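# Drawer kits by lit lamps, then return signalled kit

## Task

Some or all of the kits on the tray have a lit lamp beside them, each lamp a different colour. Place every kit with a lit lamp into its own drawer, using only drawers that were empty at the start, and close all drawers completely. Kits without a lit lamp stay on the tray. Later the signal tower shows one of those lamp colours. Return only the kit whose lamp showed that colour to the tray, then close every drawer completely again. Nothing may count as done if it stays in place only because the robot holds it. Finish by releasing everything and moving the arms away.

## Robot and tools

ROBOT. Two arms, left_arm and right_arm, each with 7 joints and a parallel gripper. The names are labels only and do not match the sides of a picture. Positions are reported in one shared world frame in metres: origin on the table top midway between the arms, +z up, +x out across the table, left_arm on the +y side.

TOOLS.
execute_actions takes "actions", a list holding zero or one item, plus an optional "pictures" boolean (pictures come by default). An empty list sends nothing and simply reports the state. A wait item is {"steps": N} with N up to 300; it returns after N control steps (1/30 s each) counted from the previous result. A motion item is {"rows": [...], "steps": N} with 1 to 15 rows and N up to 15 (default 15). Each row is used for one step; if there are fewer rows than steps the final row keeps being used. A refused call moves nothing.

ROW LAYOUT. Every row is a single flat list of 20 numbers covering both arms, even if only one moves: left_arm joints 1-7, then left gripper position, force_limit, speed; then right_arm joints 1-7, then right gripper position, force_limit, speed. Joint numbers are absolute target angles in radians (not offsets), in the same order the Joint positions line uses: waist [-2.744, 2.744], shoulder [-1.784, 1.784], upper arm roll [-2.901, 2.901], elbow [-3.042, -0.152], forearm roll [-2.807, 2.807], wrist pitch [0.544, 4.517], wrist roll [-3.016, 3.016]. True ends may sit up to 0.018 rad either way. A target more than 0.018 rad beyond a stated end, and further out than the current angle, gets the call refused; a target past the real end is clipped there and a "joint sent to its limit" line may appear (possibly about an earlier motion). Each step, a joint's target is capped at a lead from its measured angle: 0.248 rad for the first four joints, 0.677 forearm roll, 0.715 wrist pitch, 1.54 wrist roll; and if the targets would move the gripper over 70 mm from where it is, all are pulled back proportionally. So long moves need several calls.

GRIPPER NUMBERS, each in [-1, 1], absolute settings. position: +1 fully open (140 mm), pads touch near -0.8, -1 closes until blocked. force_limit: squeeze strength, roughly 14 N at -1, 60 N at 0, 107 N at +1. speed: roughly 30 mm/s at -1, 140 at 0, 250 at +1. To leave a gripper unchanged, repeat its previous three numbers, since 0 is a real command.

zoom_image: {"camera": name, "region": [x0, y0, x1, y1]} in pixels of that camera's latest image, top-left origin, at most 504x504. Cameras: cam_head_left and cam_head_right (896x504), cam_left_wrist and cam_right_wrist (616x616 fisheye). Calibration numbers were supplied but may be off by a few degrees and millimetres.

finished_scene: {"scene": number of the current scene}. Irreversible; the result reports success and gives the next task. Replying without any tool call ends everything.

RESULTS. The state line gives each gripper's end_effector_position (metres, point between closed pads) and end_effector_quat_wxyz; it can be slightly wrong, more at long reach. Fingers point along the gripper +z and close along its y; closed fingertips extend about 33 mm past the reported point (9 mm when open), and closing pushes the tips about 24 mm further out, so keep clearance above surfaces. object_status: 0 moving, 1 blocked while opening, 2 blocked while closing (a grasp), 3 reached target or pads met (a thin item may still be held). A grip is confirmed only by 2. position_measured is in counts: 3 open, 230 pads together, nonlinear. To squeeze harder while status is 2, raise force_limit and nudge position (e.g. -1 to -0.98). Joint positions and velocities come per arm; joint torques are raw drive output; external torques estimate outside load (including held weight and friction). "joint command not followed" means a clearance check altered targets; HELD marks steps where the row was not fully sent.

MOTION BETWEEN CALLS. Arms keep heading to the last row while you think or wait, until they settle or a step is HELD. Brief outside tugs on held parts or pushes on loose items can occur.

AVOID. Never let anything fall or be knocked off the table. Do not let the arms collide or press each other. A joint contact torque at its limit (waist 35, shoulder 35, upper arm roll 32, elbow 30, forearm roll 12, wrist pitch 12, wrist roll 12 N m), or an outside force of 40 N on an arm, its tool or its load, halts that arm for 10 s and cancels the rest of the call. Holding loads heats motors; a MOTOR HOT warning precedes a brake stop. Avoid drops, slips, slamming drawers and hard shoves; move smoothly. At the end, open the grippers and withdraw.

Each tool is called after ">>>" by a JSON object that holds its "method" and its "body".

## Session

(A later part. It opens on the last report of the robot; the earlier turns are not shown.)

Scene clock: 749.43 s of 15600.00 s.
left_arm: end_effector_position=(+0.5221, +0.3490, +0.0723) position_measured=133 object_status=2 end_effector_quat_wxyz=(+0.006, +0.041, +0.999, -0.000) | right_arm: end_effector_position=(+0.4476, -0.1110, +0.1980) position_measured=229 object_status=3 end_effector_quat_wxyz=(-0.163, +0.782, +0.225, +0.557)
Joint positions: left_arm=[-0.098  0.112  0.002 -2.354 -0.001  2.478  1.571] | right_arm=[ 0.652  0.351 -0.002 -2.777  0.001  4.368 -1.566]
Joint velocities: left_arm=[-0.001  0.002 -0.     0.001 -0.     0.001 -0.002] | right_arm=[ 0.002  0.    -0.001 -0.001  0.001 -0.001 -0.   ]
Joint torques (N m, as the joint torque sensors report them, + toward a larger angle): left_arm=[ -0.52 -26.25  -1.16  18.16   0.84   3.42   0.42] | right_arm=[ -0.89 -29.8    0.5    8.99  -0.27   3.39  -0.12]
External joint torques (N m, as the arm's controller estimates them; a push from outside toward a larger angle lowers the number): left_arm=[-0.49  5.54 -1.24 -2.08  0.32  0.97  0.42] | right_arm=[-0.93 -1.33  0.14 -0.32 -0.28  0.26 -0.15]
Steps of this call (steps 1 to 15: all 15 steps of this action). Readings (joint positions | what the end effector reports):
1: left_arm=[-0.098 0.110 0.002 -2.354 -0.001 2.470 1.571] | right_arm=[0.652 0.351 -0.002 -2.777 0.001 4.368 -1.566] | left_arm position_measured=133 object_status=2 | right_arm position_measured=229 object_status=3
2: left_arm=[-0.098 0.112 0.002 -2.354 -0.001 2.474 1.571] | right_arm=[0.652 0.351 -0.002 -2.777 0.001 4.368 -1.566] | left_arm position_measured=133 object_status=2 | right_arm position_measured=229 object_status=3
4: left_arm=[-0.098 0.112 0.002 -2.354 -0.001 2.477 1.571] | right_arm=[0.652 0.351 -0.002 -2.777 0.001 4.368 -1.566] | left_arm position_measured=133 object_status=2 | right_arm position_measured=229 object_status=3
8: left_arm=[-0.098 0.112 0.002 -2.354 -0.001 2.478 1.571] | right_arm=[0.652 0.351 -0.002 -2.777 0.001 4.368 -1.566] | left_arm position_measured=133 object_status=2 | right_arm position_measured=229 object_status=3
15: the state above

>>> {"method": "execute_actions", "body": {"actions": [{"rows":[[-0.098,0.109,0,-2.354,0,2.472,1.578,0.25,-0.3,0, 0.65,0.35,0,-2.778,0,4.37,-1.571,-0.8,0,0],[-0.098,0.109,0,-2.354,0,2.472,1.578,0.25,-0.3,0, 0.65,0.35,0,-2.778,0,4.37,-1.571,-0.8,0,0],[-0.098,0.109,0,-2.354,0,2.472,1.578,0.25,-0.3,0, 0.65,0.35,0,-2.778,0,4.37,-1.571,-0.8,0,0],[-0.098,0.109,0,-2.354,0,2.472,1.578,0.25,-0.3,0, 0.65,0.35,0,-2.778,0,4.37,-1.571,-0.8,0,0],[-0.098,0.109,0,-2.354,0,2.472,1.578,0.25,-0.3,0, 0.65,0.35,0,-2.778,0,4.37,-1.571,-0.8,0,0],[-0.098,0.109,0,-2.354,0,2.472,1.578,0.25,-0.3,0, 0.65,0.35,0,-2.778,0,4.37,-1.571,-0.8,0,0],[-0.098,0.109,0,-2.354,0,2.472,1.578,0.25,-0.3,0, 0.65,0.35,0,-2.778,0,4.37,-1.571,-0.8,0,0],[-0.098,0.02,0,-2.31,0,2.30,1.578,0.25,-0.3,0, 0.65,0.35,0,-2.778,0,4.37,-1.571,-0.8,0,0],[-0.098,0.02,0,-2.31,0,2.30,1.578,0.25,-0.3,0, 0.65,0.35,0,-2.778,0,4.37,-1.571,-0.8,0,0],[-0.098,0.02,0,-2.31,0,2.30,1.578,0.25,-0.3,0, 0.65,0.35,0,-2.778,0,4.37,-1.571,-0.8,0,0],[-0.098,-0.0548,0,-2.2686,0,2.21,1.578,0.25,-0.3,0, 0.65,0.35,0,-2.778,0,4.37,-1.571,-0.8,0,0]],"steps":15}], "pictures": false}}

>>> {"method": "execute_actions", "body": {"actions": [{"rows":[[-0.098,-0.25,0,-2.42,0,2.3,1.578,-0.8,0,0, 0.65,0.35,0,-2.778,0,4.37,-1.571,-0.8,0,0],[-0.098,-0.25,0,-2.42,0,2.3,1.578,-0.8,0,0, 0.65,0.35,0,-2.778,0,4.37,-1.571,-0.8,0,0],[-0.098,-0.25,0,-2.42,0,2.3,1.578,-0.8,0,0, 0.65,0.35,0,-2.778,0,4.37,-1.571,-0.8,0,0],[-0.098,-0.25,0,-2.42,0,2.3,1.578,-0.8,0,0, 0.65,0.35,0,-2.778,0,4.37,-1.571,-0.8,0,0],[-0.098,-0.45,0,-2.65,0,2.5,1.578,-0.8,0,0, 0.65,0.35,0,-2.778,0,4.37,-1.571,-0.8,0,0],[-0.098,-0.45,0,-2.65,0,2.5,1.578,-0.8,0,0, 0.65,0.35,0,-2.778,0,4.37,-1.571,-0.8,0,0],[-0.098,-0.45,0,-2.65,0,2.5,1.578,-0.8,0,0, 0.65,0.35,0,-2.778,0,4.37,-1.571,-0.8,0,0],[-0.098,-0.45,0,-2.65,0,2.5,1.578,-0.8,0,0, 0.65,0.35,0,-2.778,0,4.37,-1.571,-0.8,0,0],[-0.098,-0.5707,0,-2.8953,0,2.666,1.578,-0.8,0,0, 0.65,0.35,0,-2.778,0,4.37,-1.571,-0.8,0,0]],"steps":15}], "pictures": false}}

>>> {"method": "execute_actions", "body": {"actions": [{"steps":15}], "pictures": false}}

>>> {"method": "execute_actions", "body": {"actions": [{"rows":[[-0.098,-0.455,0,-2.93,0,2.81,1.578,-0.8,0,0, 0.65,0.35,0,-2.778,0,4.37,-1.571,-0.8,0,0],[-0.098,-0.455,0,-2.93,0,2.81,1.578,-0.8,0,0, 0.65,0.35,0,-2.778,0,4.37,-1.571,-0.8,0,0],[-0.098,-0.455,0,-2.93,0,2.81,1.578,-0.8,0,0, 0.65,0.35,0,-2.778,0,4.37,-1.571,-0.8,0,0],[-0.098,-0.455,0,-2.93,0,2.81,1.578,-0.8,0,0, 0.65,0.35,0,-2.778,0,4.37,-1.571,-0.8,0,0],[-0.098,-0.455,0,-2.93,0,2.81,1.578,-0.8,0,0, 0.65,0.35,0,-2.778,0,4.37,-1.571,-0.8,0,0],[-0.098,-0.3417,0,-2.9605,0,2.96,1.578,-0.8,0,0, 0.65,0.35,0,-2.778,0,4.37,-1.571,-0.8,0,0]],"steps":15}], "pictures": false}}

>>> {"method": "execute_actions", "body": {"actions": [{"steps":15}]}}

Scene clock: 812.13 s of 15600.00 s.
left_arm: end_effector_position=(+0.5398, +0.3474, +0.1747) position_measured=98 object_status=3 end_effector_quat_wxyz=(+0.033, +0.041, +0.999, -0.002) | right_arm: end_effector_position=(+0.4476, -0.1110, +0.1980) position_measured=229 object_status=3 end_effector_quat_wxyz=(-0.163, +0.782, +0.225, +0.557)
Joint positions: left_arm=[-0.098 -0.05   0.002 -2.269 -0.001  2.286  1.571] | right_arm=[ 0.652  0.351 -0.002 -2.777  0.001  4.368 -1.566]
Joint velocities: left_arm=[-0.001 -0.277  0.001  0.167 -0.001 -0.379 -0.002] | right_arm=[-0.001 -0.    -0.001  0.001 -0.    -0.001 -0.   ]
Joint torques (N m, as the joint torque sensors report them, + toward a larger angle): left_arm=[ -0.86 -17.12  -1.26  15.74   0.99   0.65   0.37] | right_arm=[ -1.   -30.22   0.09   9.05  -0.25   3.41  -0.15]
External joint torques (N m, as the arm's controller estimates them; a push from outside toward a larger angle lowers the number): left_arm=[-0.84 -0.95 -1.19  1.33  0.43 -0.63  0.38] | right_arm=[-0.95 -1.74 -0.19 -0.26 -0.27  0.27 -0.18]
Steps of this call (steps 1 to 15: the robot went on to your last target; steps 16 to 90: nothing new was sent; then 59.20 s passed at rest; steps 91 to 105: all 15 steps of this action). Readings (joint positions | what the end effector reports):
91: left_arm=[-0.098 0.112 0.002 -2.354 -0.001 2.478 1.571] | right_arm=[0.652 0.351 -0.002 -2.777 0.001 4.368 -1.566] | left_arm position_measured=133 object_status=0 | right_arm position_measured=229 object_status=3
92: left_arm=[-0.098 0.111 0.002 -2.354 -0.001 2.477 1.571] | right_arm=[0.652 0.351 -0.002 -2.777 0.001 4.368 -1.566] | left_arm position_measured=131 object_status=0 | right_arm position_measured=229 object_status=3
94: left_arm=[-0.098 0.111 0.002 -2.354 -0.001 2.477 1.571] | right_arm=[0.652 0.351 -0.002 -2.777 0.001 4.368 -1.566] | left_arm position_measured=111 object_status=0 | right_arm position_measured=229 object_status=3
98: left_arm=[-0.098 0.099 0.002 -2.350 -0.001 2.446 1.571] | right_arm=[0.652 0.351 -0.002 -2.777 0.001 4.368 -1.566] | left_arm position_measured=98 object_status=0 | right_arm position_measured=229 object_status=3
105: the state above

Scene clock: 812.63 s of 15600.00 s.
left_arm: end_effector_position=(+0.4174, +0.3569, +0.1588) position_measured=203 object_status=0 end_effector_quat_wxyz=(+0.134, +0.041, +0.990, -0.006) | right_arm: end_effector_position=(+0.4476, -0.1110, +0.1980) position_measured=229 object_status=3 end_effector_quat_wxyz=(-0.163, +0.782, +0.225, +0.557)
Joint positions: left_arm=[-0.098 -0.559  0.001 -2.882  0.001  2.594  1.571] | right_arm=[ 0.652  0.351 -0.002 -2.777  0.001  4.368 -1.566]
Joint velocities: left_arm=[-0.    -0.096 -0.    -0.23   0.002  0.384 -0.002] | right_arm=[ 0.001  0.     0.     0.001 -0.    -0.001 -0.001]
Joint torques (N m, as the joint torque sensors report them, + toward a larger angle): left_arm=[ -0.37 -13.74  -0.55  24.82   0.62   4.53   0.41] | right_arm=[ -1.08 -30.53   0.43   8.66  -0.26   3.36  -0.21]
External joint torques (N m, as the arm's controller estimates them; a push from outside toward a larger angle lowers the number): left_arm=[-0.27 -1.46  0.08 -1.83 -0.07  0.89  0.43] | right_arm=[-1.12 -2.14  0.07 -0.62 -0.26  0.23 -0.23]
Steps of this call (steps 1 to 15: all 15 steps of this action). Readings (joint positions | what the end effector reports):
1: left_arm=[-0.098 -0.092 0.002 -2.307 -0.000 2.291 1.571] | right_arm=[0.652 0.351 -0.002 -2.777 0.001 4.368 -1.566] | left_arm position_measured=98 object_status=0 | right_arm position_measured=229 object_status=3
2: left_arm=[-0.098 -0.145 0.002 -2.349 -0.000 2.291 1.571] | right_arm=[0.652 0.351 -0.002 -2.777 0.001 4.368 -1.566] | left_arm position_measured=104 object_status=0 | right_arm position_measured=229 object_status=3
4: left_arm=[-0.098 -0.212 0.002 -2.387 -0.000 2.292 1.571] | right_arm=[0.652 0.351 -0.002 -2.777 0.001 4.368 -1.566] | left_arm position_measured=120 object_status=0 | right_arm position_measured=229 object_status=3
8: left_arm=[-0.098 -0.409 0.001 -2.593 0.000 2.403 1.571] | right_arm=[0.652 0.351 -0.002 -2.777 0.001 4.368 -1.566] | left_arm position_measured=150 object_status=0 | right_arm position_measured=229 object_status=3
15: the state above

Scene clock: 813.13 s of 15600.00 s.
left_arm: end_effector_position=(+0.4316, +0.3557, +0.1687) position_measured=229 object_status=3 end_effector_quat_wxyz=(+0.166, +0.041, +0.985, -0.007) | right_arm: end_effector_position=(+0.4476, -0.1110, +0.1980) position_measured=229 object_status=3 end_effector_quat_wxyz=(-0.163, +0.782, +0.225, +0.557)
Joint positions: left_arm=[-0.098 -0.569  0.001 -2.894  0.001  2.658  1.571] | right_arm=[ 0.652  0.351 -0.002 -2.777  0.001  4.368 -1.566]
Joint velocities: left_arm=[-0.002 -0.002 -0.001 -0.003 -0.002  0.021  0.002] | right_arm=[-0.     0.     0.    -0.    -0.002  0.001  0.   ]
Joint torques (N m, as the joint torque sensors report them, + toward a larger angle): left_arm=[ -0.62 -11.56  -1.15  21.29   0.67   3.86   0.36] | right_arm=[ -1.2  -30.1    0.22   9.09  -0.28   3.43  -0.16]
External joint torques (N m, as the arm's controller estimates them; a push from outside toward a larger angle lowers the number): left_arm=[-0.58 -0.98 -0.6  -1.23  0.07  0.78  0.37] | right_arm=[-1.23 -1.66 -0.13 -0.17 -0.28  0.29 -0.19]
Steps of this call (steps 1 to 15: the robot went on to your last target). Readings (joint positions | what the end effector reports):
1: left_arm=[-0.098 -0.561 0.001 -2.888 0.001 2.605 1.571] | right_arm=[0.652 0.351 -0.002 -2.777 0.001 4.368 -1.566] | left_arm position_measured=211 object_status=0 | right_arm position_measured=229 object_status=3
2: left_arm=[-0.098 -0.564 0.001 -2.890 0.001 2.615 1.571] | right_arm=[0.652 0.351 -0.002 -2.777 0.001 4.368 -1.566] | left_arm position_measured=218 object_status=0 | right_arm position_measured=229 object_status=3
4: left_arm=[-0.098 -0.567 0.001 -2.892 0.001 2.631 1.571] | right_arm=[0.652 0.351 -0.002 -2.777 0.001 4.368 -1.566] | left_arm position_measured=229 object_status=0 | right_arm position_measured=229 object_status=3
8: left_arm=[-0.098 -0.568 0.001 -2.893 0.001 2.648 1.571] | right_arm=[0.652 0.351 -0.002 -2.777 0.001 4.368 -1.566] | left_arm position_measured=229 object_status=0 | right_arm position_measured=229 object_status=3
15: the state above

Scene clock: 813.63 s of 15600.00 s.
left_arm: end_effector_position=(+0.4239, +0.3563, +0.0906) position_measured=229 object_status=3 end_effector_quat_wxyz=(+0.154, +0.041, +0.987, -0.006) | right_arm: end_effector_position=(+0.4476, -0.1110, +0.1980) position_measured=229 object_status=3 end_effector_quat_wxyz=(-0.163, +0.782, +0.225, +0.557)
Joint positions: left_arm=[-0.098 -0.344  0.001 -2.961  0.     2.926  1.571] | right_arm=[ 0.652  0.351 -0.002 -2.777  0.001  4.368 -1.566]
Joint velocities: left_arm=[ 0.     0.003 -0.    -0.     0.     0.183 -0.001] | right_arm=[ 0.    -0.002  0.     0.002  0.001 -0.001  0.001]
Joint torques (N m, as the joint torque sensors report them, + toward a larger angle): left_arm=[ -0.88 -12.61  -1.02  18.93   0.56   3.8    0.43] | right_arm=[ -1.57 -30.23   0.16   8.87  -0.24   3.44  -0.13]
External joint torques (N m, as the arm's controller estimates them; a push from outside toward a larger angle lowers the number): left_arm=[-0.9   1.8  -0.72  0.34  0.16  0.82  0.44] | right_arm=[-1.62 -1.74 -0.22 -0.46 -0.25  0.3  -0.15]
Steps of this call (steps 1 to 15: all 15 steps of this action). Readings (joint positions | what the end effector reports):
1: left_arm=[-0.098 -0.549 0.001 -2.896 0.000 2.686 1.571] | right_arm=[0.652 0.351 -0.002 -2.777 0.001 4.368 -1.566] | left_arm position_measured=229 object_status=3 | right_arm position_measured=229 object_status=3
2: left_arm=[-0.098 -0.519 0.001 -2.903 0.000 2.709 1.571] | right_arm=[0.652 0.351 -0.002 -2.777 0.001 4.368 -1.566] | left_arm position_measured=229 object_status=3 | right_arm position_measured=229 object_status=3
4: left_arm=[-0.098 -0.478 0.001 -2.921 0.000 2.739 1.571] | right_arm=[0.652 0.351 -0.002 -2.777 0.001 4.368 -1.566] | left_arm position_measured=229 object_status=3 | right_arm position_measured=229 object_status=3
8: left_arm=[-0.098 -0.382 0.001 -2.947 0.000 2.842 1.571] | right_arm=[0.652 0.351 -0.002 -2.777 0.001 4.368 -1.566] | left_arm position_measured=229 object_status=3 | right_arm position_measured=229 object_status=3
15: the state above

Scene clock: 814.13 s of 15600.00 s.
left_arm: end_effector_position=(+0.4316, +0.3557, +0.0956) position_measured=229 object_status=3 end_effector_quat_wxyz=(+0.168, +0.041, +0.985, -0.007) | right_arm: end_effector_position=(+0.4476, -0.1110, +0.1980) position_measured=229 object_status=3 end_effector_quat_wxyz=(-0.163, +0.782, +0.225, +0.557)
Joint positions: left_arm=[-0.098 -0.344  0.001 -2.961  0.     2.954  1.571] | right_arm=[ 0.652  0.351 -0.002 -2.777  0.001  4.368 -1.566]
Joint velocities: left_arm=[ 0.001  0.001  0.    -0.    -0.     0.009 -0.   ] | right_arm=[ 0.001  0.     0.     0.001 -0.     0.    -0.003]
Joint torques (N m, as the joint torque sensors report them, + toward a larger angle): left_arm=[ -1.31 -13.39  -0.75  18.32   0.51   3.89   0.41] | right_arm=[ -1.09 -30.19   0.92   9.09  -0.29   3.44  -0.11]
External joint torques (N m, as the arm's controller estimates them; a push from outside toward a larger angle lowers the number): left_arm=[-1.32  1.05 -0.44 -0.42  0.1   0.8   0.42] | right_arm=[-1.12 -1.77  0.58 -0.23 -0.3   0.31 -0.13]
Steps of this call (steps 1 to 15: the robot went on to your last target). Readings (joint positions | what the end effector reports):
1: left_arm=[-0.098 -0.344 0.001 -2.961 0.000 2.931 1.571] | right_arm=[0.652 0.351 -0.002 -2.777 0.001 4.368 -1.566] | left_arm position_measured=229 object_status=3 | right_arm position_measured=229 object_status=3
2: left_arm=[-0.098 -0.344 0.001 -2.961 0.000 2.936 1.571] | right_arm=[0.652 0.351 -0.002 -2.777 0.001 4.368 -1.566] | left_arm position_measured=229 object_status=3 | right_arm position_measured=229 object_status=3
4: left_arm=[-0.098 -0.344 0.001 -2.961 0.000 2.942 1.571] | right_arm=[0.652 0.351 -0.002 -2.777 0.001 4.368 -1.566] | left_arm position_measured=229 object_status=3 | right_arm position_measured=229 object_status=3
8: left_arm=[-0.098 -0.344 0.001 -2.961 0.000 2.950 1.571] | right_arm=[0.652 0.351 -0.002 -2.777 0.001 4.368 -1.566] | left_arm position_measured=229 object_status=3 | right_arm position_measured=229 object_status=3
15: the state above
camera_calibration (this result's frames):
cam_left_wrist: T_world_to_cam=[[0.25002, 0.968241, -0.000138914, -0.444085], [0.697926, -0.18012, 0.69315, -0.290349], [0.671111, -0.173398, -0.720794, 0.0315622], [0, 0, 0, 1]] pos_world=[0.292491, 0.383157, 0.223944]
cam_right_wrist: T_world_to_cam=[[0.520618, -0.85379, 0.0000428148, -0.330678], [-0.570126, -0.347685, -0.74436, 0.355276], [0.635542, 0.387503, -0.667779, 0.0670168], [0, 0, 0, 1]] pos_world=[0.332117, -0.184774, 0.30922]

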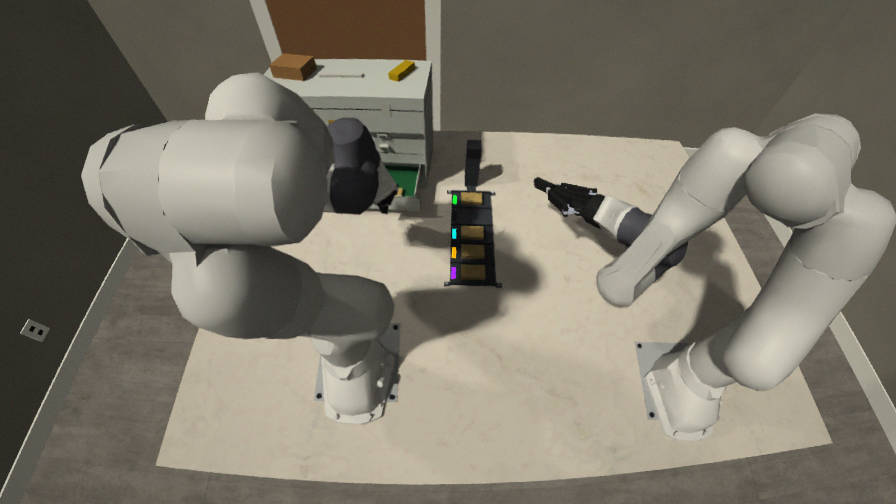

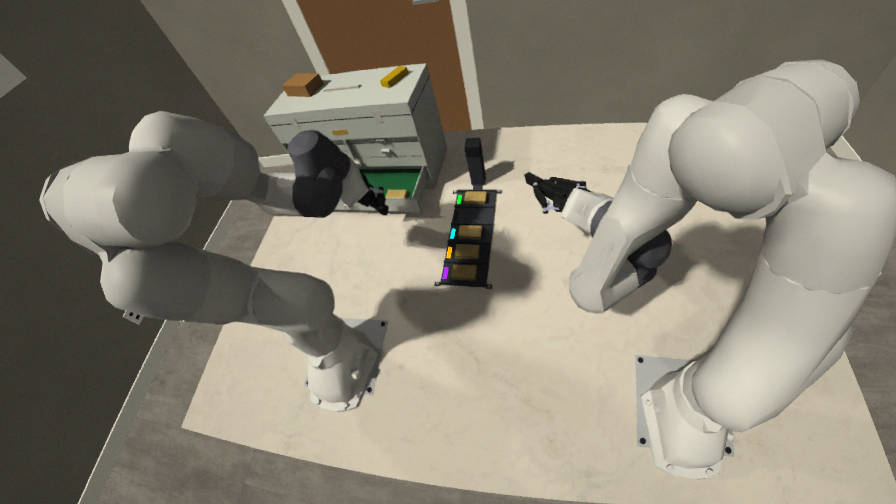

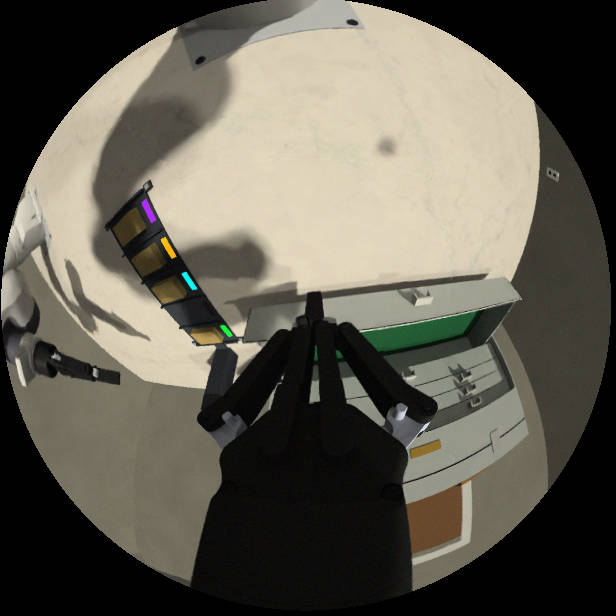

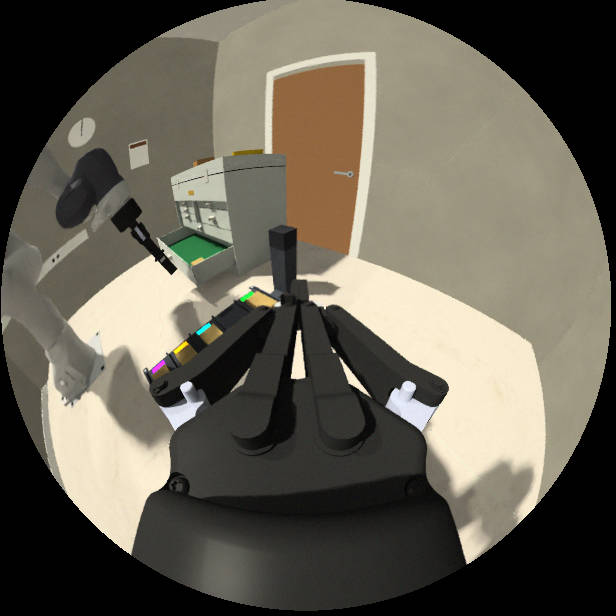

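Push with smooth ramp.

>>> {"method": "execute_actions", "body": {"actions": [{"rows":[[-0.098,-0.32,0,-2.94,0,2.96,1.578,-0.8,0,0, 0.65,0.35,0,-2.778,0,4.37,-1.571,-0.8,0,0],[-0.098,-0.30,0,-2.92,0,2.96,1.578,-0.8,0,0, 0.65,0.35,0,-2.778,0,4.37,-1.571,-0.8,0,0],[-0.098,-0.28,0,-2.90,0,2.96,1.578,-0.8,0,0, 0.65,0.35,0,-2.778,0,4.37,-1.571,-0.8,0,0],[-0.098,-0.262,0,-2.882,0,2.96,1.578,-0.8,0,0, 0.65,0.35,0,-2.778,0,4.37,-1.571,-0.8,0,0],[-0.098,-0.243,0,-2.863,0,2.96,1.578,-0.8,0,0, 0.65,0.35,0,-2.778,0,4.37,-1.571,-0.8,0,0],[-0.098,-0.224,0,-2.845,0,2.96,1.578,-0.8,0,0, 0.65,0.35,0,-2.778,0,4.37,-1.571,-0.8,0,0],[-0.098,-0.205,0,-2.826,0,2.96,1.578,-0.8,0,0, 0.65,0.35,0,-2.778,0,4.37,-1.571,-0.8,0,0],[-0.098,-0.187,0,-2.8075,0,2.962,1.578,-0.8,0,0, 0.65,0.35,0,-2.778,0,4.37,-1.571,-0.8,0,0],[-0.098,-0.17,0,-2.788,0,2.96,1.578,-0.8,0,0, 0.65,0.35,0,-2.778,0,4.37,-1.571,-0.8,0,0],[-0.098,-0.153,0,-2.769,0,2.957,1.578,-0.8,0,0, 0.65,0.35,0,-2.778,0,4.37,-1.571,-0.8,0,0],[-0.098,-0.136,0,-2.75,0,2.955,1.578,-0.8,0,0, 0.65,0.35,0,-2.778,0,4.37,-1.571,-0.8,0,0],[-0.098,-0.119,0,-2.73,0,2.952,1.578,-0.8,0,0, 0.65,0.35,0,-2.778,0,4.37,-1.571,-0.8,0,0],[-0.098,-0.103,0,-2.711,0,2.95,1.578,-0.8,0,0, 0.65,0.35,0,-2.778,0,4.37,-1.571,-0.8,0,0],[-0.098,-0.0858,0,-2.6917,0,2.9475,1.578,-0.8,0,0, 0.65,0.35,0,-2.778,0,4.37,-1.571,-0.8,0,0],[-0.098,-0.07,0,-2.672,0,2.943,1.578,-0.8,0,0, 0.65,0.35,0,-2.778,0,4.37,-1.571,-0.8,0,0]],"steps":15}], "pictures": false}}

>>> {"method": "execute_actions", "body": {"actions": [{"rows":[[-0.098,-0.054,0,-2.652,0,2.94,1.578,-0.8,0,0, 0.65,0.35,0,-2.778,0,4.37,-1.571,-0.8,0,0],[-0.098,-0.038,0,-2.632,0,2.935,1.578,-0.8,0,0, 0.65,0.35,0,-2.778,0,4.37,-1.571,-0.8,0,0],[-0.098,-0.023,0,-2.612,0,2.93,1.578,-0.8,0,0, 0.65,0.35,0,-2.778,0,4.37,-1.571,-0.8,0,0],[-0.098,-0.007,0,-2.593,0,2.927,1.578,-0.8,0,0, 0.65,0.35,0,-2.778,0,4.37,-1.571,-0.8,0,0],[-0.098,0.0083,0,-2.5731,0,2.95,1.578,-0.8,0,0, 0.65,0.35,0,-2.778,0,4.37,-1.571,-0.8,0,0],[-0.098,0.019,0,-2.578,0,2.99,1.578,-0.8,0,0, 0.65,0.35,0,-2.778,0,4.37,-1.571,-0.8,0,0],[-0.098,0.029,0,-2.583,0,3.03,1.578,-0.8,0,0, 0.65,0.35,0,-2.778,0,4.37,-1.571,-0.8,0,0],[-0.098,0.039,0,-2.588,0,3.065,1.578,-0.8,0,0, 0.65,0.35,0,-2.778,0,4.37,-1.571,-0.8,0,0],[-0.098,0.05,0,-2.593,0,3.10,1.578,-0.8,0,0, 0.65,0.35,0,-2.778,0,4.37,-1.571,-0.8,0,0],[-0.098,0.06,0,-2.598,0,3.135,1.578,-0.8,0,0, 0.65,0.35,0,-2.778,0,4.37,-1.571,-0.8,0,0],[-0.098,0.07,0,-2.603,0,3.17,1.578,-0.8,0,0, 0.65,0.35,0,-2.778,0,4.37,-1.571,-0.8,0,0],[-0.098,0.081,0,-2.608,0,3.205,1.578,-0.8,0,0, 0.65,0.35,0,-2.778,0,4.37,-1.571,-0.8,0,0],[-0.098,0.091,0,-2.613,0,3.24,1.578,-0.8,0,0, 0.65,0.35,0,-2.778,0,4.37,-1.571,-0.8,0,0],[-0.098,0.101,0,-2.618,0,3.276,1.578,-0.8,0,0, 0.65,0.35,0,-2.778,0,4.37,-1.571,-0.8,0,0],[-0.098,0.1118,0,-2.6227,0,3.28,1.578,-0.8,0,0, 0.65,0.35,0,-2.778,0,4.37,-1.571,-0.8,0,0]],"steps":15}], "pictures": false}}

>>> {"method": "execute_actions", "body": {"actions": [{"steps":25}]}}

>>> {"method": "zoom_image", "body": {"camera": "cam_right_wrist", "region": [130, 170, 270, 290]}}

Scene clock: 852.37 s of 15600.00 s.
left_arm: end_effector_position=(+0.5097, +0.3496, +0.0941) position_measured=229 object_status=3 end_effector_quat_wxyz=(+0.167, +0.041, +0.985, -0.007) | right_arm: end_effector_position=(+0.4476, -0.1110, +0.1980) position_measured=229 object_status=3 end_effector_quat_wxyz=(-0.163, +0.782, +0.225, +0.557)
Joint positions: left_arm=[-0.097 -0.106  0.001 -2.718  0.     2.948  1.572] | right_arm=[ 0.652  0.351 -0.002 -2.777  0.001  4.368 -1.566]
Joint velocities: left_arm=[ 0.005  0.48  -0.001  0.547 -0.    -0.04  -0.001] | right_arm=[-0.001  0.     0.001 -0.     0.    -0.    -0.001]
Joint torques (N m, as the joint torque sensors report them, + toward a larger angle): left_arm=[ -1.7  -24.45  -0.37  19.85   0.4    3.74   0.41] | right_arm=[ -1.01 -30.16   0.13   8.96  -0.32   3.41  -0.21]
External joint torques (N m, as the arm's controller estimates them; a push from outside toward a larger angle lowers the number): left_arm=[-1.63  1.39 -0.26  3.65 -0.01  1.12  0.42] | right_arm=[-1.   -1.73 -0.18 -0.32 -0.34  0.28 -0.24]
Steps of this call (steps 1 to 15: the robot went on to your last target; steps 16 to 90: nothing new was sent; then 34.73 s passed at rest; steps 91 to 105: all 15 steps of this action). Readings (joint positions | what the end effector reports):
91: left_arm=[-0.098 -0.339 0.001 -2.957 0.000 2.956 1.571] | right_arm=[0.652 0.351 -0.002 -2.777 0.001 4.368 -1.566] | left_arm position_measured=229 object_status=3 | right_arm position_measured=229 object_status=3
92: left_arm=[-0.098 -0.328 0.001 -2.947 0.000 2.956 1.571] | right_arm=[0.652 0.351 -0.002 -2.777 0.001 4.368 -1.566] | left_arm position_measured=229 object_status=3 | right_arm position_measured=229 object_status=3
94: left_arm=[-0.098 -0.298 0.001 -2.918 0.000 2.956 1.571] | right_arm=[0.652 0.351 -0.002 -2.777 0.001 4.368 -1.566] | left_arm position_measured=229 object_status=3 | right_arm position_measured=229 object_status=3
98: left_arm=[-0.098 -0.228 0.001 -2.849 0.000 2.955 1.572] | right_arm=[0.652 0.351 -0.002 -2.777 0.001 4.368 -1.566] | left_arm position_measured=229 object_status=3 | right_arm position_measured=229 object_status=3
105: the state above

Scene clock: 852.87 s of 15600.00 s.
left_arm: end_effector_position=(+0.5771, +0.3444, +0.0834) position_measured=229 object_status=3 end_effector_quat_wxyz=(+0.228, +0.040, +0.973, -0.009) | right_arm: end_effector_position=(+0.4476, -0.1110, +0.1980) position_measured=229 object_status=3 end_effector_quat_wxyz=(-0.163, +0.782, +0.225, +0.557)
Joint positions: left_arm=[-0.097  0.085  0.001 -2.612  0.     3.157  1.572] | right_arm=[ 0.652  0.351 -0.002 -2.777  0.001  4.368 -1.566]
Joint velocities: left_arm=[ 0.     0.306  0.001 -0.122  0.001  0.719 -0.001] | right_arm=[ 0.001 -0.001  0.002  0.002 -0.001  0.001 -0.   ]
Joint torques (N m, as the joint torque sensors report them, + toward a larger angle): left_arm=[ -1.25 -26.72  -0.7   16.23   0.45   4.15   0.43] | right_arm=[ -0.81 -30.33   0.65   8.95  -0.27   3.42  -0.14]
External joint torques (N m, as the arm's controller estimates them; a push from outside toward a larger angle lowers the number): left_arm=[-1.27  3.1  -0.8  -1.44  0.11  1.06  0.44] | right_arm=[-0.86 -1.8   0.27 -0.42 -0.27  0.27 -0.16]
Steps of this call (steps 1 to 15: all 15 steps of this action). Readings (joint positions | what the end effector reports):
1: left_arm=[-0.097 -0.089 0.001 -2.699 0.000 2.945 1.572] | right_arm=[0.652 0.351 -0.002 -2.777 0.001 4.368 -1.566] | left_arm position_measured=229 object_status=3 | right_arm position_measured=229 object_status=3
2: left_arm=[-0.097 -0.073 0.001 -2.680 0.000 2.942 1.572] | right_arm=[0.652 0.351 -0.002 -2.777 0.001 4.368 -1.566] | left_arm position_measured=229 object_status=3 | right_arm position_measured=229 object_status=3
4: left_arm=[-0.097 -0.040 0.001 -2.640 0.000 2.936 1.572] | right_arm=[0.652 0.351 -0.002 -2.777 0.001 4.368 -1.566] | left_arm position_measured=229 object_status=3 | right_arm position_measured=229 object_status=3
8: left_arm=[-0.097 0.014 0.001 -2.596 0.000 2.973 1.572] | right_arm=[0.652 0.351 -0.002 -2.777 0.001 4.368 -1.566] | left_arm position_measured=229 object_status=3 | right_arm position_measured=229 object_status=3
15: the state above

Scene clock: 853.70 s of 15600.00 s.
left_arm: end_effector_position=(+0.5827, +0.3440, +0.0794) position_measured=229 object_status=3 end_effector_quat_wxyz=(+0.252, +0.040, +0.967, -0.010) | right_arm: end_effector_position=(+0.4476, -0.1110, +0.1980) position_measured=229 object_status=3 end_effector_quat_wxyz=(-0.163, +0.782, +0.225, +0.557)
Joint positions: left_arm=[-0.097  0.117  0.001 -2.631  0.     3.257  1.572] | right_arm=[ 0.652  0.351 -0.002 -2.777  0.001  4.368 -1.566]
Joint velocities: left_arm=[-0.     0.001  0.001 -0.001  0.     0.002  0.   ] | right_arm=[ 0.    -0.001 -0.     0.     0.001  0.    -0.   ]
Joint torques (N m, as the joint torque sensors report them, + toward a larger angle): left_arm=[ -1.3  -31.63   0.01  21.06   0.36   6.87   0.45] | right_arm=[ -1.23 -30.25   0.24   9.1   -0.3    3.4   -0.1 ]
External joint torques (N m, as the arm's controller estimates them; a push from outside toward a larger angle lowers the number): left_arm=[-1.24 -3.03 -0.04  4.2   0.04  3.56  0.47] | right_arm=[-1.22 -1.77 -0.08 -0.23 -0.32  0.26 -0.13]
Steps of this call (steps 1 to 25: the robot went on to your last target). Readings (joint positions | what the end effector reports):
1: left_arm=[-0.097 0.094 0.001 -2.616 0.000 3.178 1.572] | right_arm=[0.652 0.351 -0.002 -2.777 0.001 4.368 -1.566] | left_arm position_measured=229 object_status=3 | right_arm position_measured=229 object_status=3
2: left_arm=[-0.097 0.100 0.001 -2.619 0.000 3.195 1.572] | right_arm=[0.652 0.351 -0.002 -2.777 0.001 4.368 -1.566] | left_arm position_measured=229 object_status=3 | right_arm position_measured=229 object_status=3
4: left_arm=[-0.097 0.107 0.001 -2.623 0.000 3.219 1.572] | right_arm=[0.652 0.351 -0.002 -2.777 0.001 4.368 -1.566] | left_arm position_measured=229 object_status=3 | right_arm position_measured=229 object_status=3
8: left_arm=[-0.097 0.113 0.001 -2.628 0.000 3.243 1.572] | right_arm=[0.652 0.351 -0.002 -2.777 0.001 4.368 -1.566] | left_arm position_measured=229 object_status=3 | right_arm position_measured=229 object_status=3
25: the state above
camera_calibration (this result's frames):
cam_left_wrist: T_world_to_cam=[[0.24637, 0.968729, 0.0294432, -0.470919], [0.568592, -0.169075, 0.805057, -0.323923], [0.78486, -0.181601, -0.592466, -0.157212], [0, 0, 0, 1]] pos_world=[0.42359, 0.372876, 0.181499]
cam_right_wrist: T_world_to_cam=[[0.520618, -0.85379, 0.000042803, -0.330678], [-0.570126, -0.347685, -0.74436, 0.355276], [0.635542, 0.387503, -0.667779, 0.0670169], [0, 0, 0, 1]] pos_world=[0.332117, -0.184774, 0.30922]

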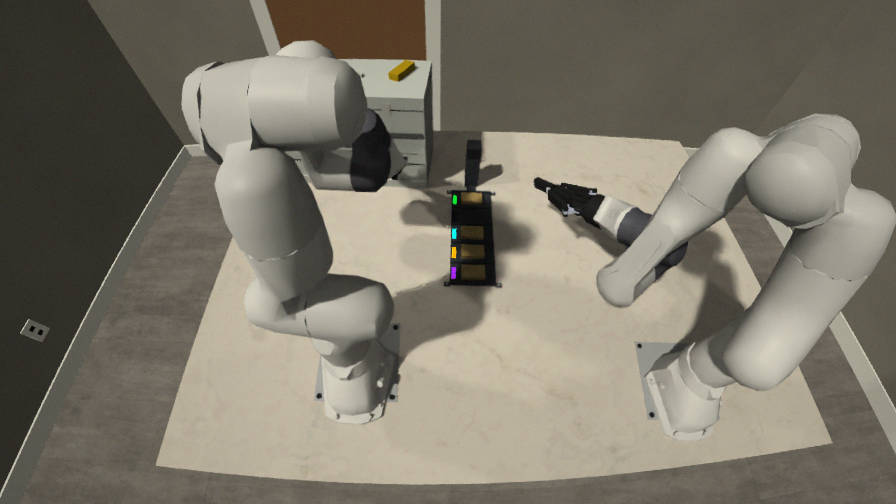

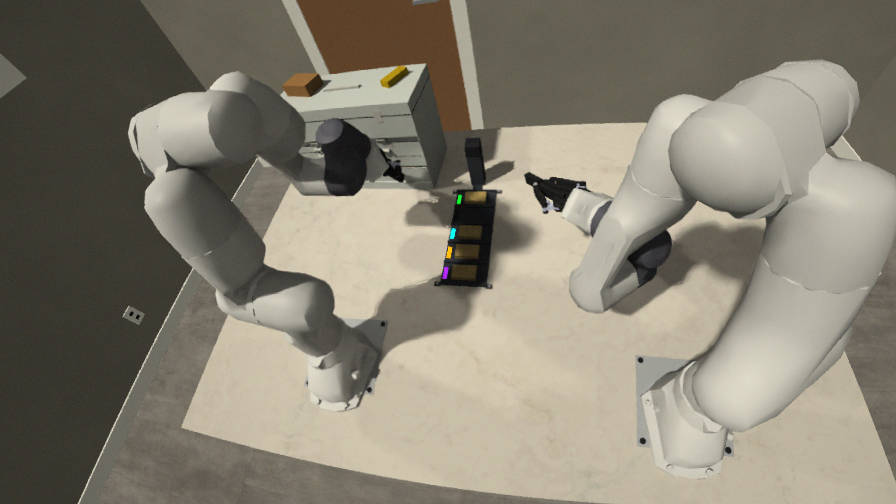

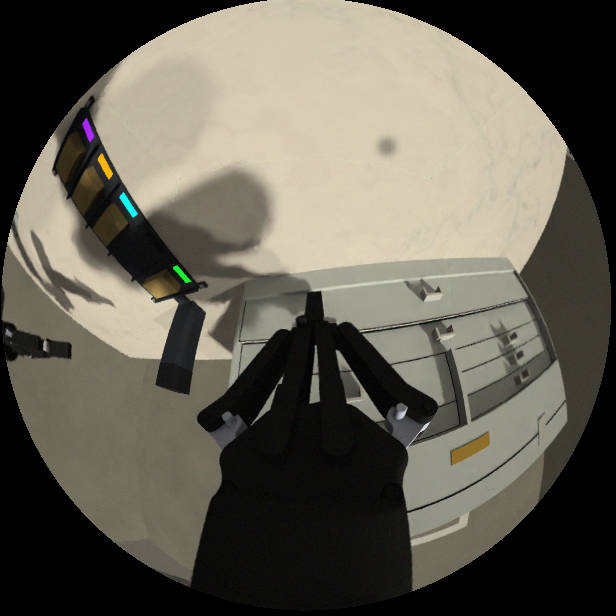

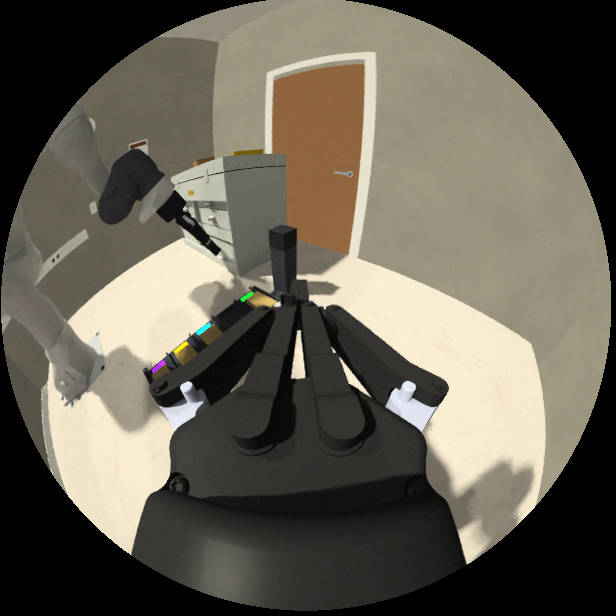

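Region (130, 170, 270, 290) of cam_right_wrist's 616x616 image, scaled by 3.600, with more detail than that image has; it fills the top 432 rows of this view, and the rest is white.

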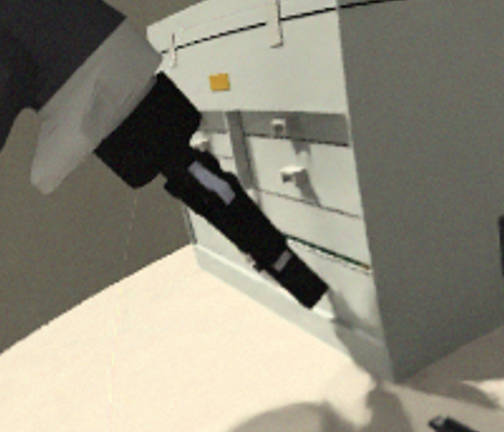

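>>> {"method": "execute_actions", "body": {"actions": [{"rows":[[-0.098,0.122,0,-2.61,0,3.275,1.578,-0.8,0,0, 0.65,0.35,0,-2.778,0,4.37,-1.571,-0.8,0,0],[-0.098,0.122,0,-2.61,0,3.275,1.578,-0.8,0,0, 0.65,0.35,0,-2.778,0,4.37,-1.571,-0.8,0,0],[-0.098,0.122,0,-2.61,0,3.275,1.578,-0.8,0,0, 0.65,0.35,0,-2.778,0,4.37,-1.571,-0.8,0,0],[-0.098,0.132,0,-2.598,0,3.272,1.578,-0.8,0,0, 0.65,0.35,0,-2.778,0,4.37,-1.571,-0.8,0,0]],"steps":15}]}}

>>> {"method": "zoom_image", "body": {"camera": "cam_right_wrist", "region": [130, 170, 270, 290]}}

Scene clock: 868.77 s of 15600.00 s.
left_arm: end_effector_position=(+0.5908, +0.3433, +0.0792) position_measured=229 object_status=3 end_effector_quat_wxyz=(+0.254, +0.040, +0.966, -0.010) | right_arm: end_effector_position=(+0.4476, -0.1110, +0.1980) position_measured=229 object_status=3 end_effector_quat_wxyz=(-0.163, +0.782, +0.225, +0.557)
Joint positions: left_arm=[-0.097  0.135  0.001 -2.608  0.     3.258  1.572] | right_arm=[ 0.652  0.351 -0.002 -2.777  0.001  4.368 -1.566]
Joint velocities: left_arm=[-0.001  0.003 -0.001  0.001  0.    -0.001 -0.001] | right_arm=[-0.001 -0.001  0.001  0.001 -0.    -0.    -0.001]
Joint torques (N m, as the joint torque sensors report them, + toward a larger angle): left_arm=[ -1.44 -31.1    0.04  22.2    0.43   5.62   0.47] | right_arm=[ -0.92 -30.42   0.41   9.17  -0.17   3.43  -0.16]
External joint torques (N m, as the arm's controller estimates them; a push from outside toward a larger angle lowers the number): left_arm=[-1.39 -1.91 -0.04  5.39  0.1   2.33  0.49] | right_arm=[-0.93 -1.87  0.07 -0.2  -0.18  0.28 -0.19]
Steps of this call (steps 1 to 15: the robot went on to your last target; steps 16 to 90: nothing new was sent; then 11.57 s passed at rest; steps 91 to 105: all 15 steps of this action). Readings (joint positions | what the end effector reports):
91: left_arm=[-0.097 0.119 0.001 -2.629 0.000 3.258 1.572] | right_arm=[0.652 0.351 -0.002 -2.777 0.001 4.368 -1.566] | left_arm position_measured=229 object_status=3 | right_arm position_measured=229 object_status=3
92: left_arm=[-0.097 0.121 0.001 -2.626 0.000 3.258 1.572] | right_arm=[0.652 0.351 -0.002 -2.777 0.001 4.368 -1.566] | left_arm position_measured=229 object_status=3 | right_arm position_measured=229 object_status=3
94: left_arm=[-0.097 0.126 0.001 -2.620 0.000 3.258 1.572] | right_arm=[0.652 0.351 -0.002 -2.777 0.001 4.368 -1.566] | left_arm position_measured=229 object_status=3 | right_arm position_measured=229 object_status=3
98: left_arm=[-0.097 0.134 0.001 -2.610 0.000 3.258 1.572] | right_arm=[0.652 0.351 -0.002 -2.777 0.001 4.368 -1.566] | left_arm position_measured=229 object_status=3 | right_arm position_measured=229 object_status=3
105: the state above
camera_calibration (this result's frames):
cam_left_wrist: T_world_to_cam=[[0.246233, 0.968738, 0.0302537, -0.472264], [0.564798, -0.168787, 0.807783, -0.326573], [0.787637, -0.181816, -0.588703, -0.165678], [0, 0, 0, 1]] pos_world=[0.431229, 0.372257, 0.180553]
cam_right_wrist: T_world_to_cam=[[0.520618, -0.85379, 0.0000428169, -0.330678], [-0.570126, -0.347685, -0.74436, 0.355276], [0.635542, 0.387503, -0.667779, 0.0670169], [0, 0, 0, 1]] pos_world=[0.332117, -0.184774, 0.30922]

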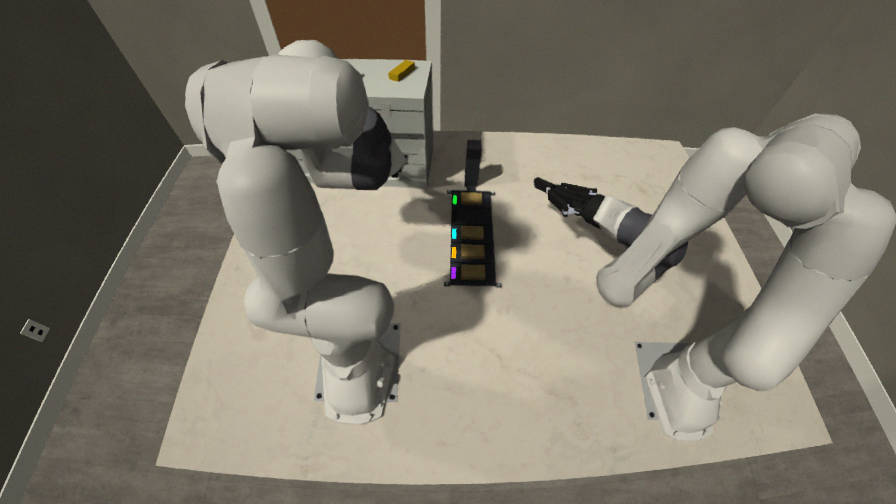

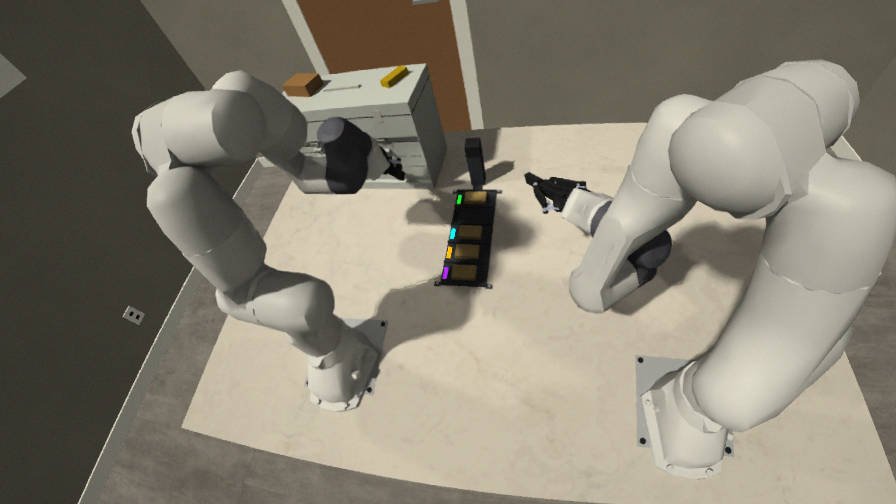

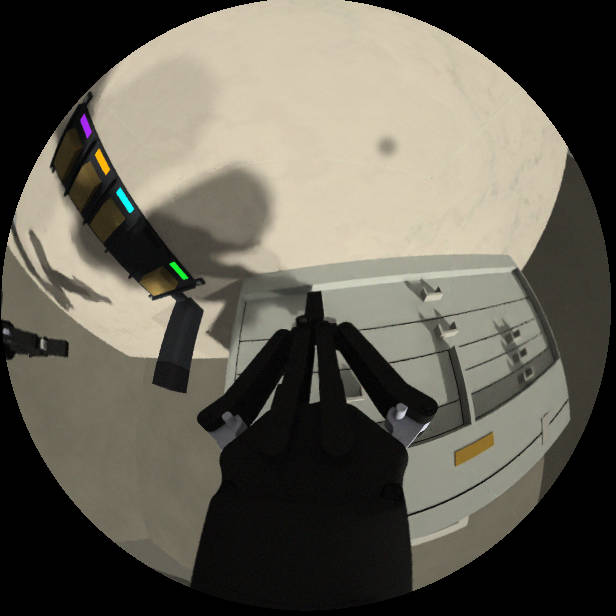

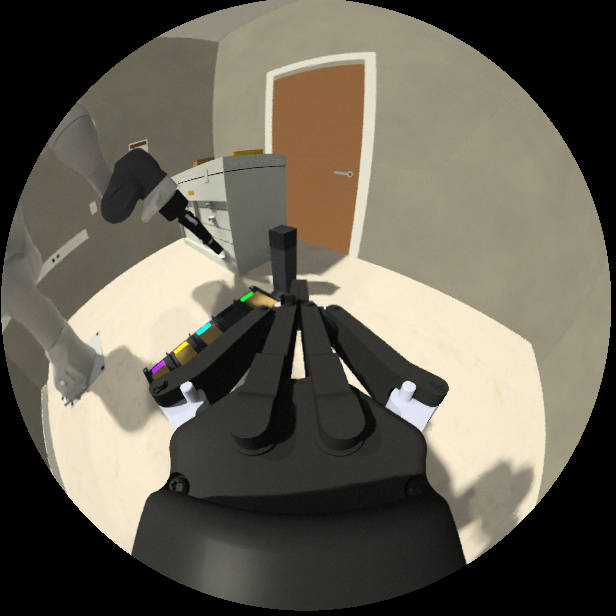

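Region (130, 170, 270, 290) of cam_right_wrist's 616x616 image, scaled by 3.600, with more detail than that image has; it fills the top 432 rows of this view, and the rest is white.

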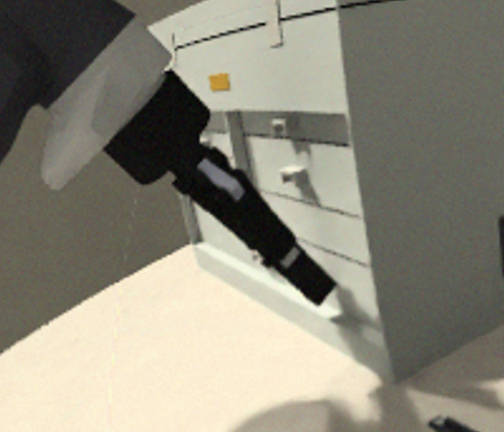

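One more small push to confirm the stop.

>>> {"method": "execute_actions", "body": {"actions": [{"rows":[[-0.098,0.142,0,-2.586,0,3.27,1.578,-0.8,0,0, 0.65,0.35,0,-2.778,0,4.37,-1.571,-0.8,0,0]],"steps":12}], "pictures": false}}

>>> {"method": "execute_actions", "body": {"actions": [{"rows":[[-0.098,0.04,0,-2.72,0,3.28,1.578,-0.8,0,0, 0.65,0.35,0,-2.778,0,4.37,-1.571,-0.8,0,0]],"steps":12}], "pictures": false}}

Scene clock: 878.23 s of 15600.00 s.
left_arm: end_effector_position=(+0.5931, +0.3432, +0.0788) position_measured=229 object_status=3 end_effector_quat_wxyz=(+0.254, +0.040, +0.966, -0.010) | right_arm: end_effector_position=(+0.4476, -0.1110, +0.1980) position_measured=229 object_status=3 end_effector_quat_wxyz=(-0.163, +0.782, +0.225, +0.557)
Joint positions: left_arm=[-0.097  0.141  0.001 -2.6    0.     3.256  1.572] | right_arm=[ 0.652  0.351 -0.002 -2.777  0.001  4.368 -1.566]
Joint velocities: left_arm=[ 0.002 -0.001  0.     0.001 -0.    -0.001 -0.001] | right_arm=[0.    0.001 0.001 0.001 0.001 0.    0.001]
Joint torques (N m, as the joint torque sensors report them, + toward a larger angle): left_arm=[ -0.84 -28.85   0.12  24.38   0.43   5.63   0.45] | right_arm=[ -0.95 -30.46   0.53   8.78  -0.28   3.42  -0.14]
External joint torques (N m, as the arm's controller estimates them; a push from outside toward a larger angle lowers the number): left_arm=[-0.99  0.67 -0.16  7.44  0.13  2.32  0.46] | right_arm=[-1.   -2.03  0.16 -0.52 -0.29  0.29 -0.17]
Steps of this call (steps 1 to 15: the robot went on to your last target; steps 16 to 90: nothing new was sent; then 6.07 s passed at rest; steps 91 to 102: all 12 steps of this action). Readings (joint positions | what the end effector reports):
91: left_arm=[-0.097 0.137 0.001 -2.605 0.000 3.258 1.572] | right_arm=[0.652 0.351 -0.002 -2.777 0.001 4.368 -1.566] | left_arm position_measured=229 object_status=3 | right_arm position_measured=229 object_status=3
92: left_arm=[-0.097 0.140 0.001 -2.603 0.000 3.257 1.572] | right_arm=[0.652 0.351 -0.002 -2.777 0.001 4.368 -1.566] | left_arm position_measured=229 object_status=3 | right_arm position_measured=229 object_status=3
94: left_arm=[-0.097 0.141 0.001 -2.601 0.000 3.257 1.572] | right_arm=[0.652 0.351 -0.002 -2.777 0.001 4.368 -1.566] | left_arm position_measured=229 object_status=3 | right_arm position_measured=229 object_status=3
98: left_arm=[-0.097 0.141 0.001 -2.600 0.000 3.256 1.572] | right_arm=[0.652 0.351 -0.002 -2.777 0.001 4.368 -1.566] | left_arm position_measured=229 object_status=3 | right_arm position_measured=229 object_status=3
102: the state above

Scene clock: 878.63 s of 15600.00 s.
left_arm: end_effector_position=(+0.5565, +0.3460, +0.0853) position_measured=229 object_status=3 end_effector_quat_wxyz=(+0.254, +0.040, +0.966, -0.010) | right_arm: end_effector_position=(+0.4476, -0.1110, +0.1980) position_measured=229 object_status=3 end_effector_quat_wxyz=(-0.163, +0.782, +0.225, +0.557)
Joint positions: left_arm=[-0.097  0.042  0.001 -2.718  0.001  3.274  1.572] | right_arm=[ 0.652  0.351 -0.002 -2.777  0.001  4.368 -1.566]
Joint velocities: left_arm=[-0.001 -0.005  0.    -0.009  0.001  0.011  0.001] | right_arm=[-0.     0.001 -0.     0.001 -0.    -0.    -0.001]
Joint torques (N m, as the joint torque sensors report them, + toward a larger angle): left_arm=[ -1.23 -26.69  -0.42  15.85   0.38   4.06   0.41] | right_arm=[ -0.85 -30.78   0.47   8.4   -0.29   3.42  -0.13]
External joint torques (N m, as the arm's controller estimates them; a push from outside toward a larger angle lowers the number): left_arm=[-1.19 -0.81 -0.43 -0.85  0.06  0.75  0.43] | right_arm=[-0.83 -2.34  0.17 -0.93 -0.31  0.29 -0.16]
Steps of this call (steps 1 to 12: all 12 steps of this action). Readings (joint positions | what the end effector reports):
1: left_arm=[-0.097 0.119 0.001 -2.628 0.001 3.259 1.572] | right_arm=[0.652 0.351 -0.002 -2.777 0.001 4.368 -1.566] | left_arm position_measured=229 object_status=3 | right_arm position_measured=229 object_status=3
2: left_arm=[-0.097 0.092 0.001 -2.661 0.001 3.262 1.572] | right_arm=[0.652 0.351 -0.002 -2.777 0.001 4.368 -1.566] | left_arm position_measured=229 object_status=3 | right_arm position_measured=229 object_status=3
4: left_arm=[-0.097 0.061 0.001 -2.696 0.001 3.266 1.572] | right_arm=[0.652 0.351 -0.002 -2.777 0.001 4.368 -1.566] | left_arm position_measured=229 object_status=3 | right_arm position_measured=229 object_status=3
8: left_arm=[-0.097 0.045 0.001 -2.715 0.001 3.271 1.572] | right_arm=[0.652 0.351 -0.002 -2.777 0.001 4.368 -1.566] | left_arm position_measured=229 object_status=3 | right_arm position_measured=229 object_status=3
12: the state above


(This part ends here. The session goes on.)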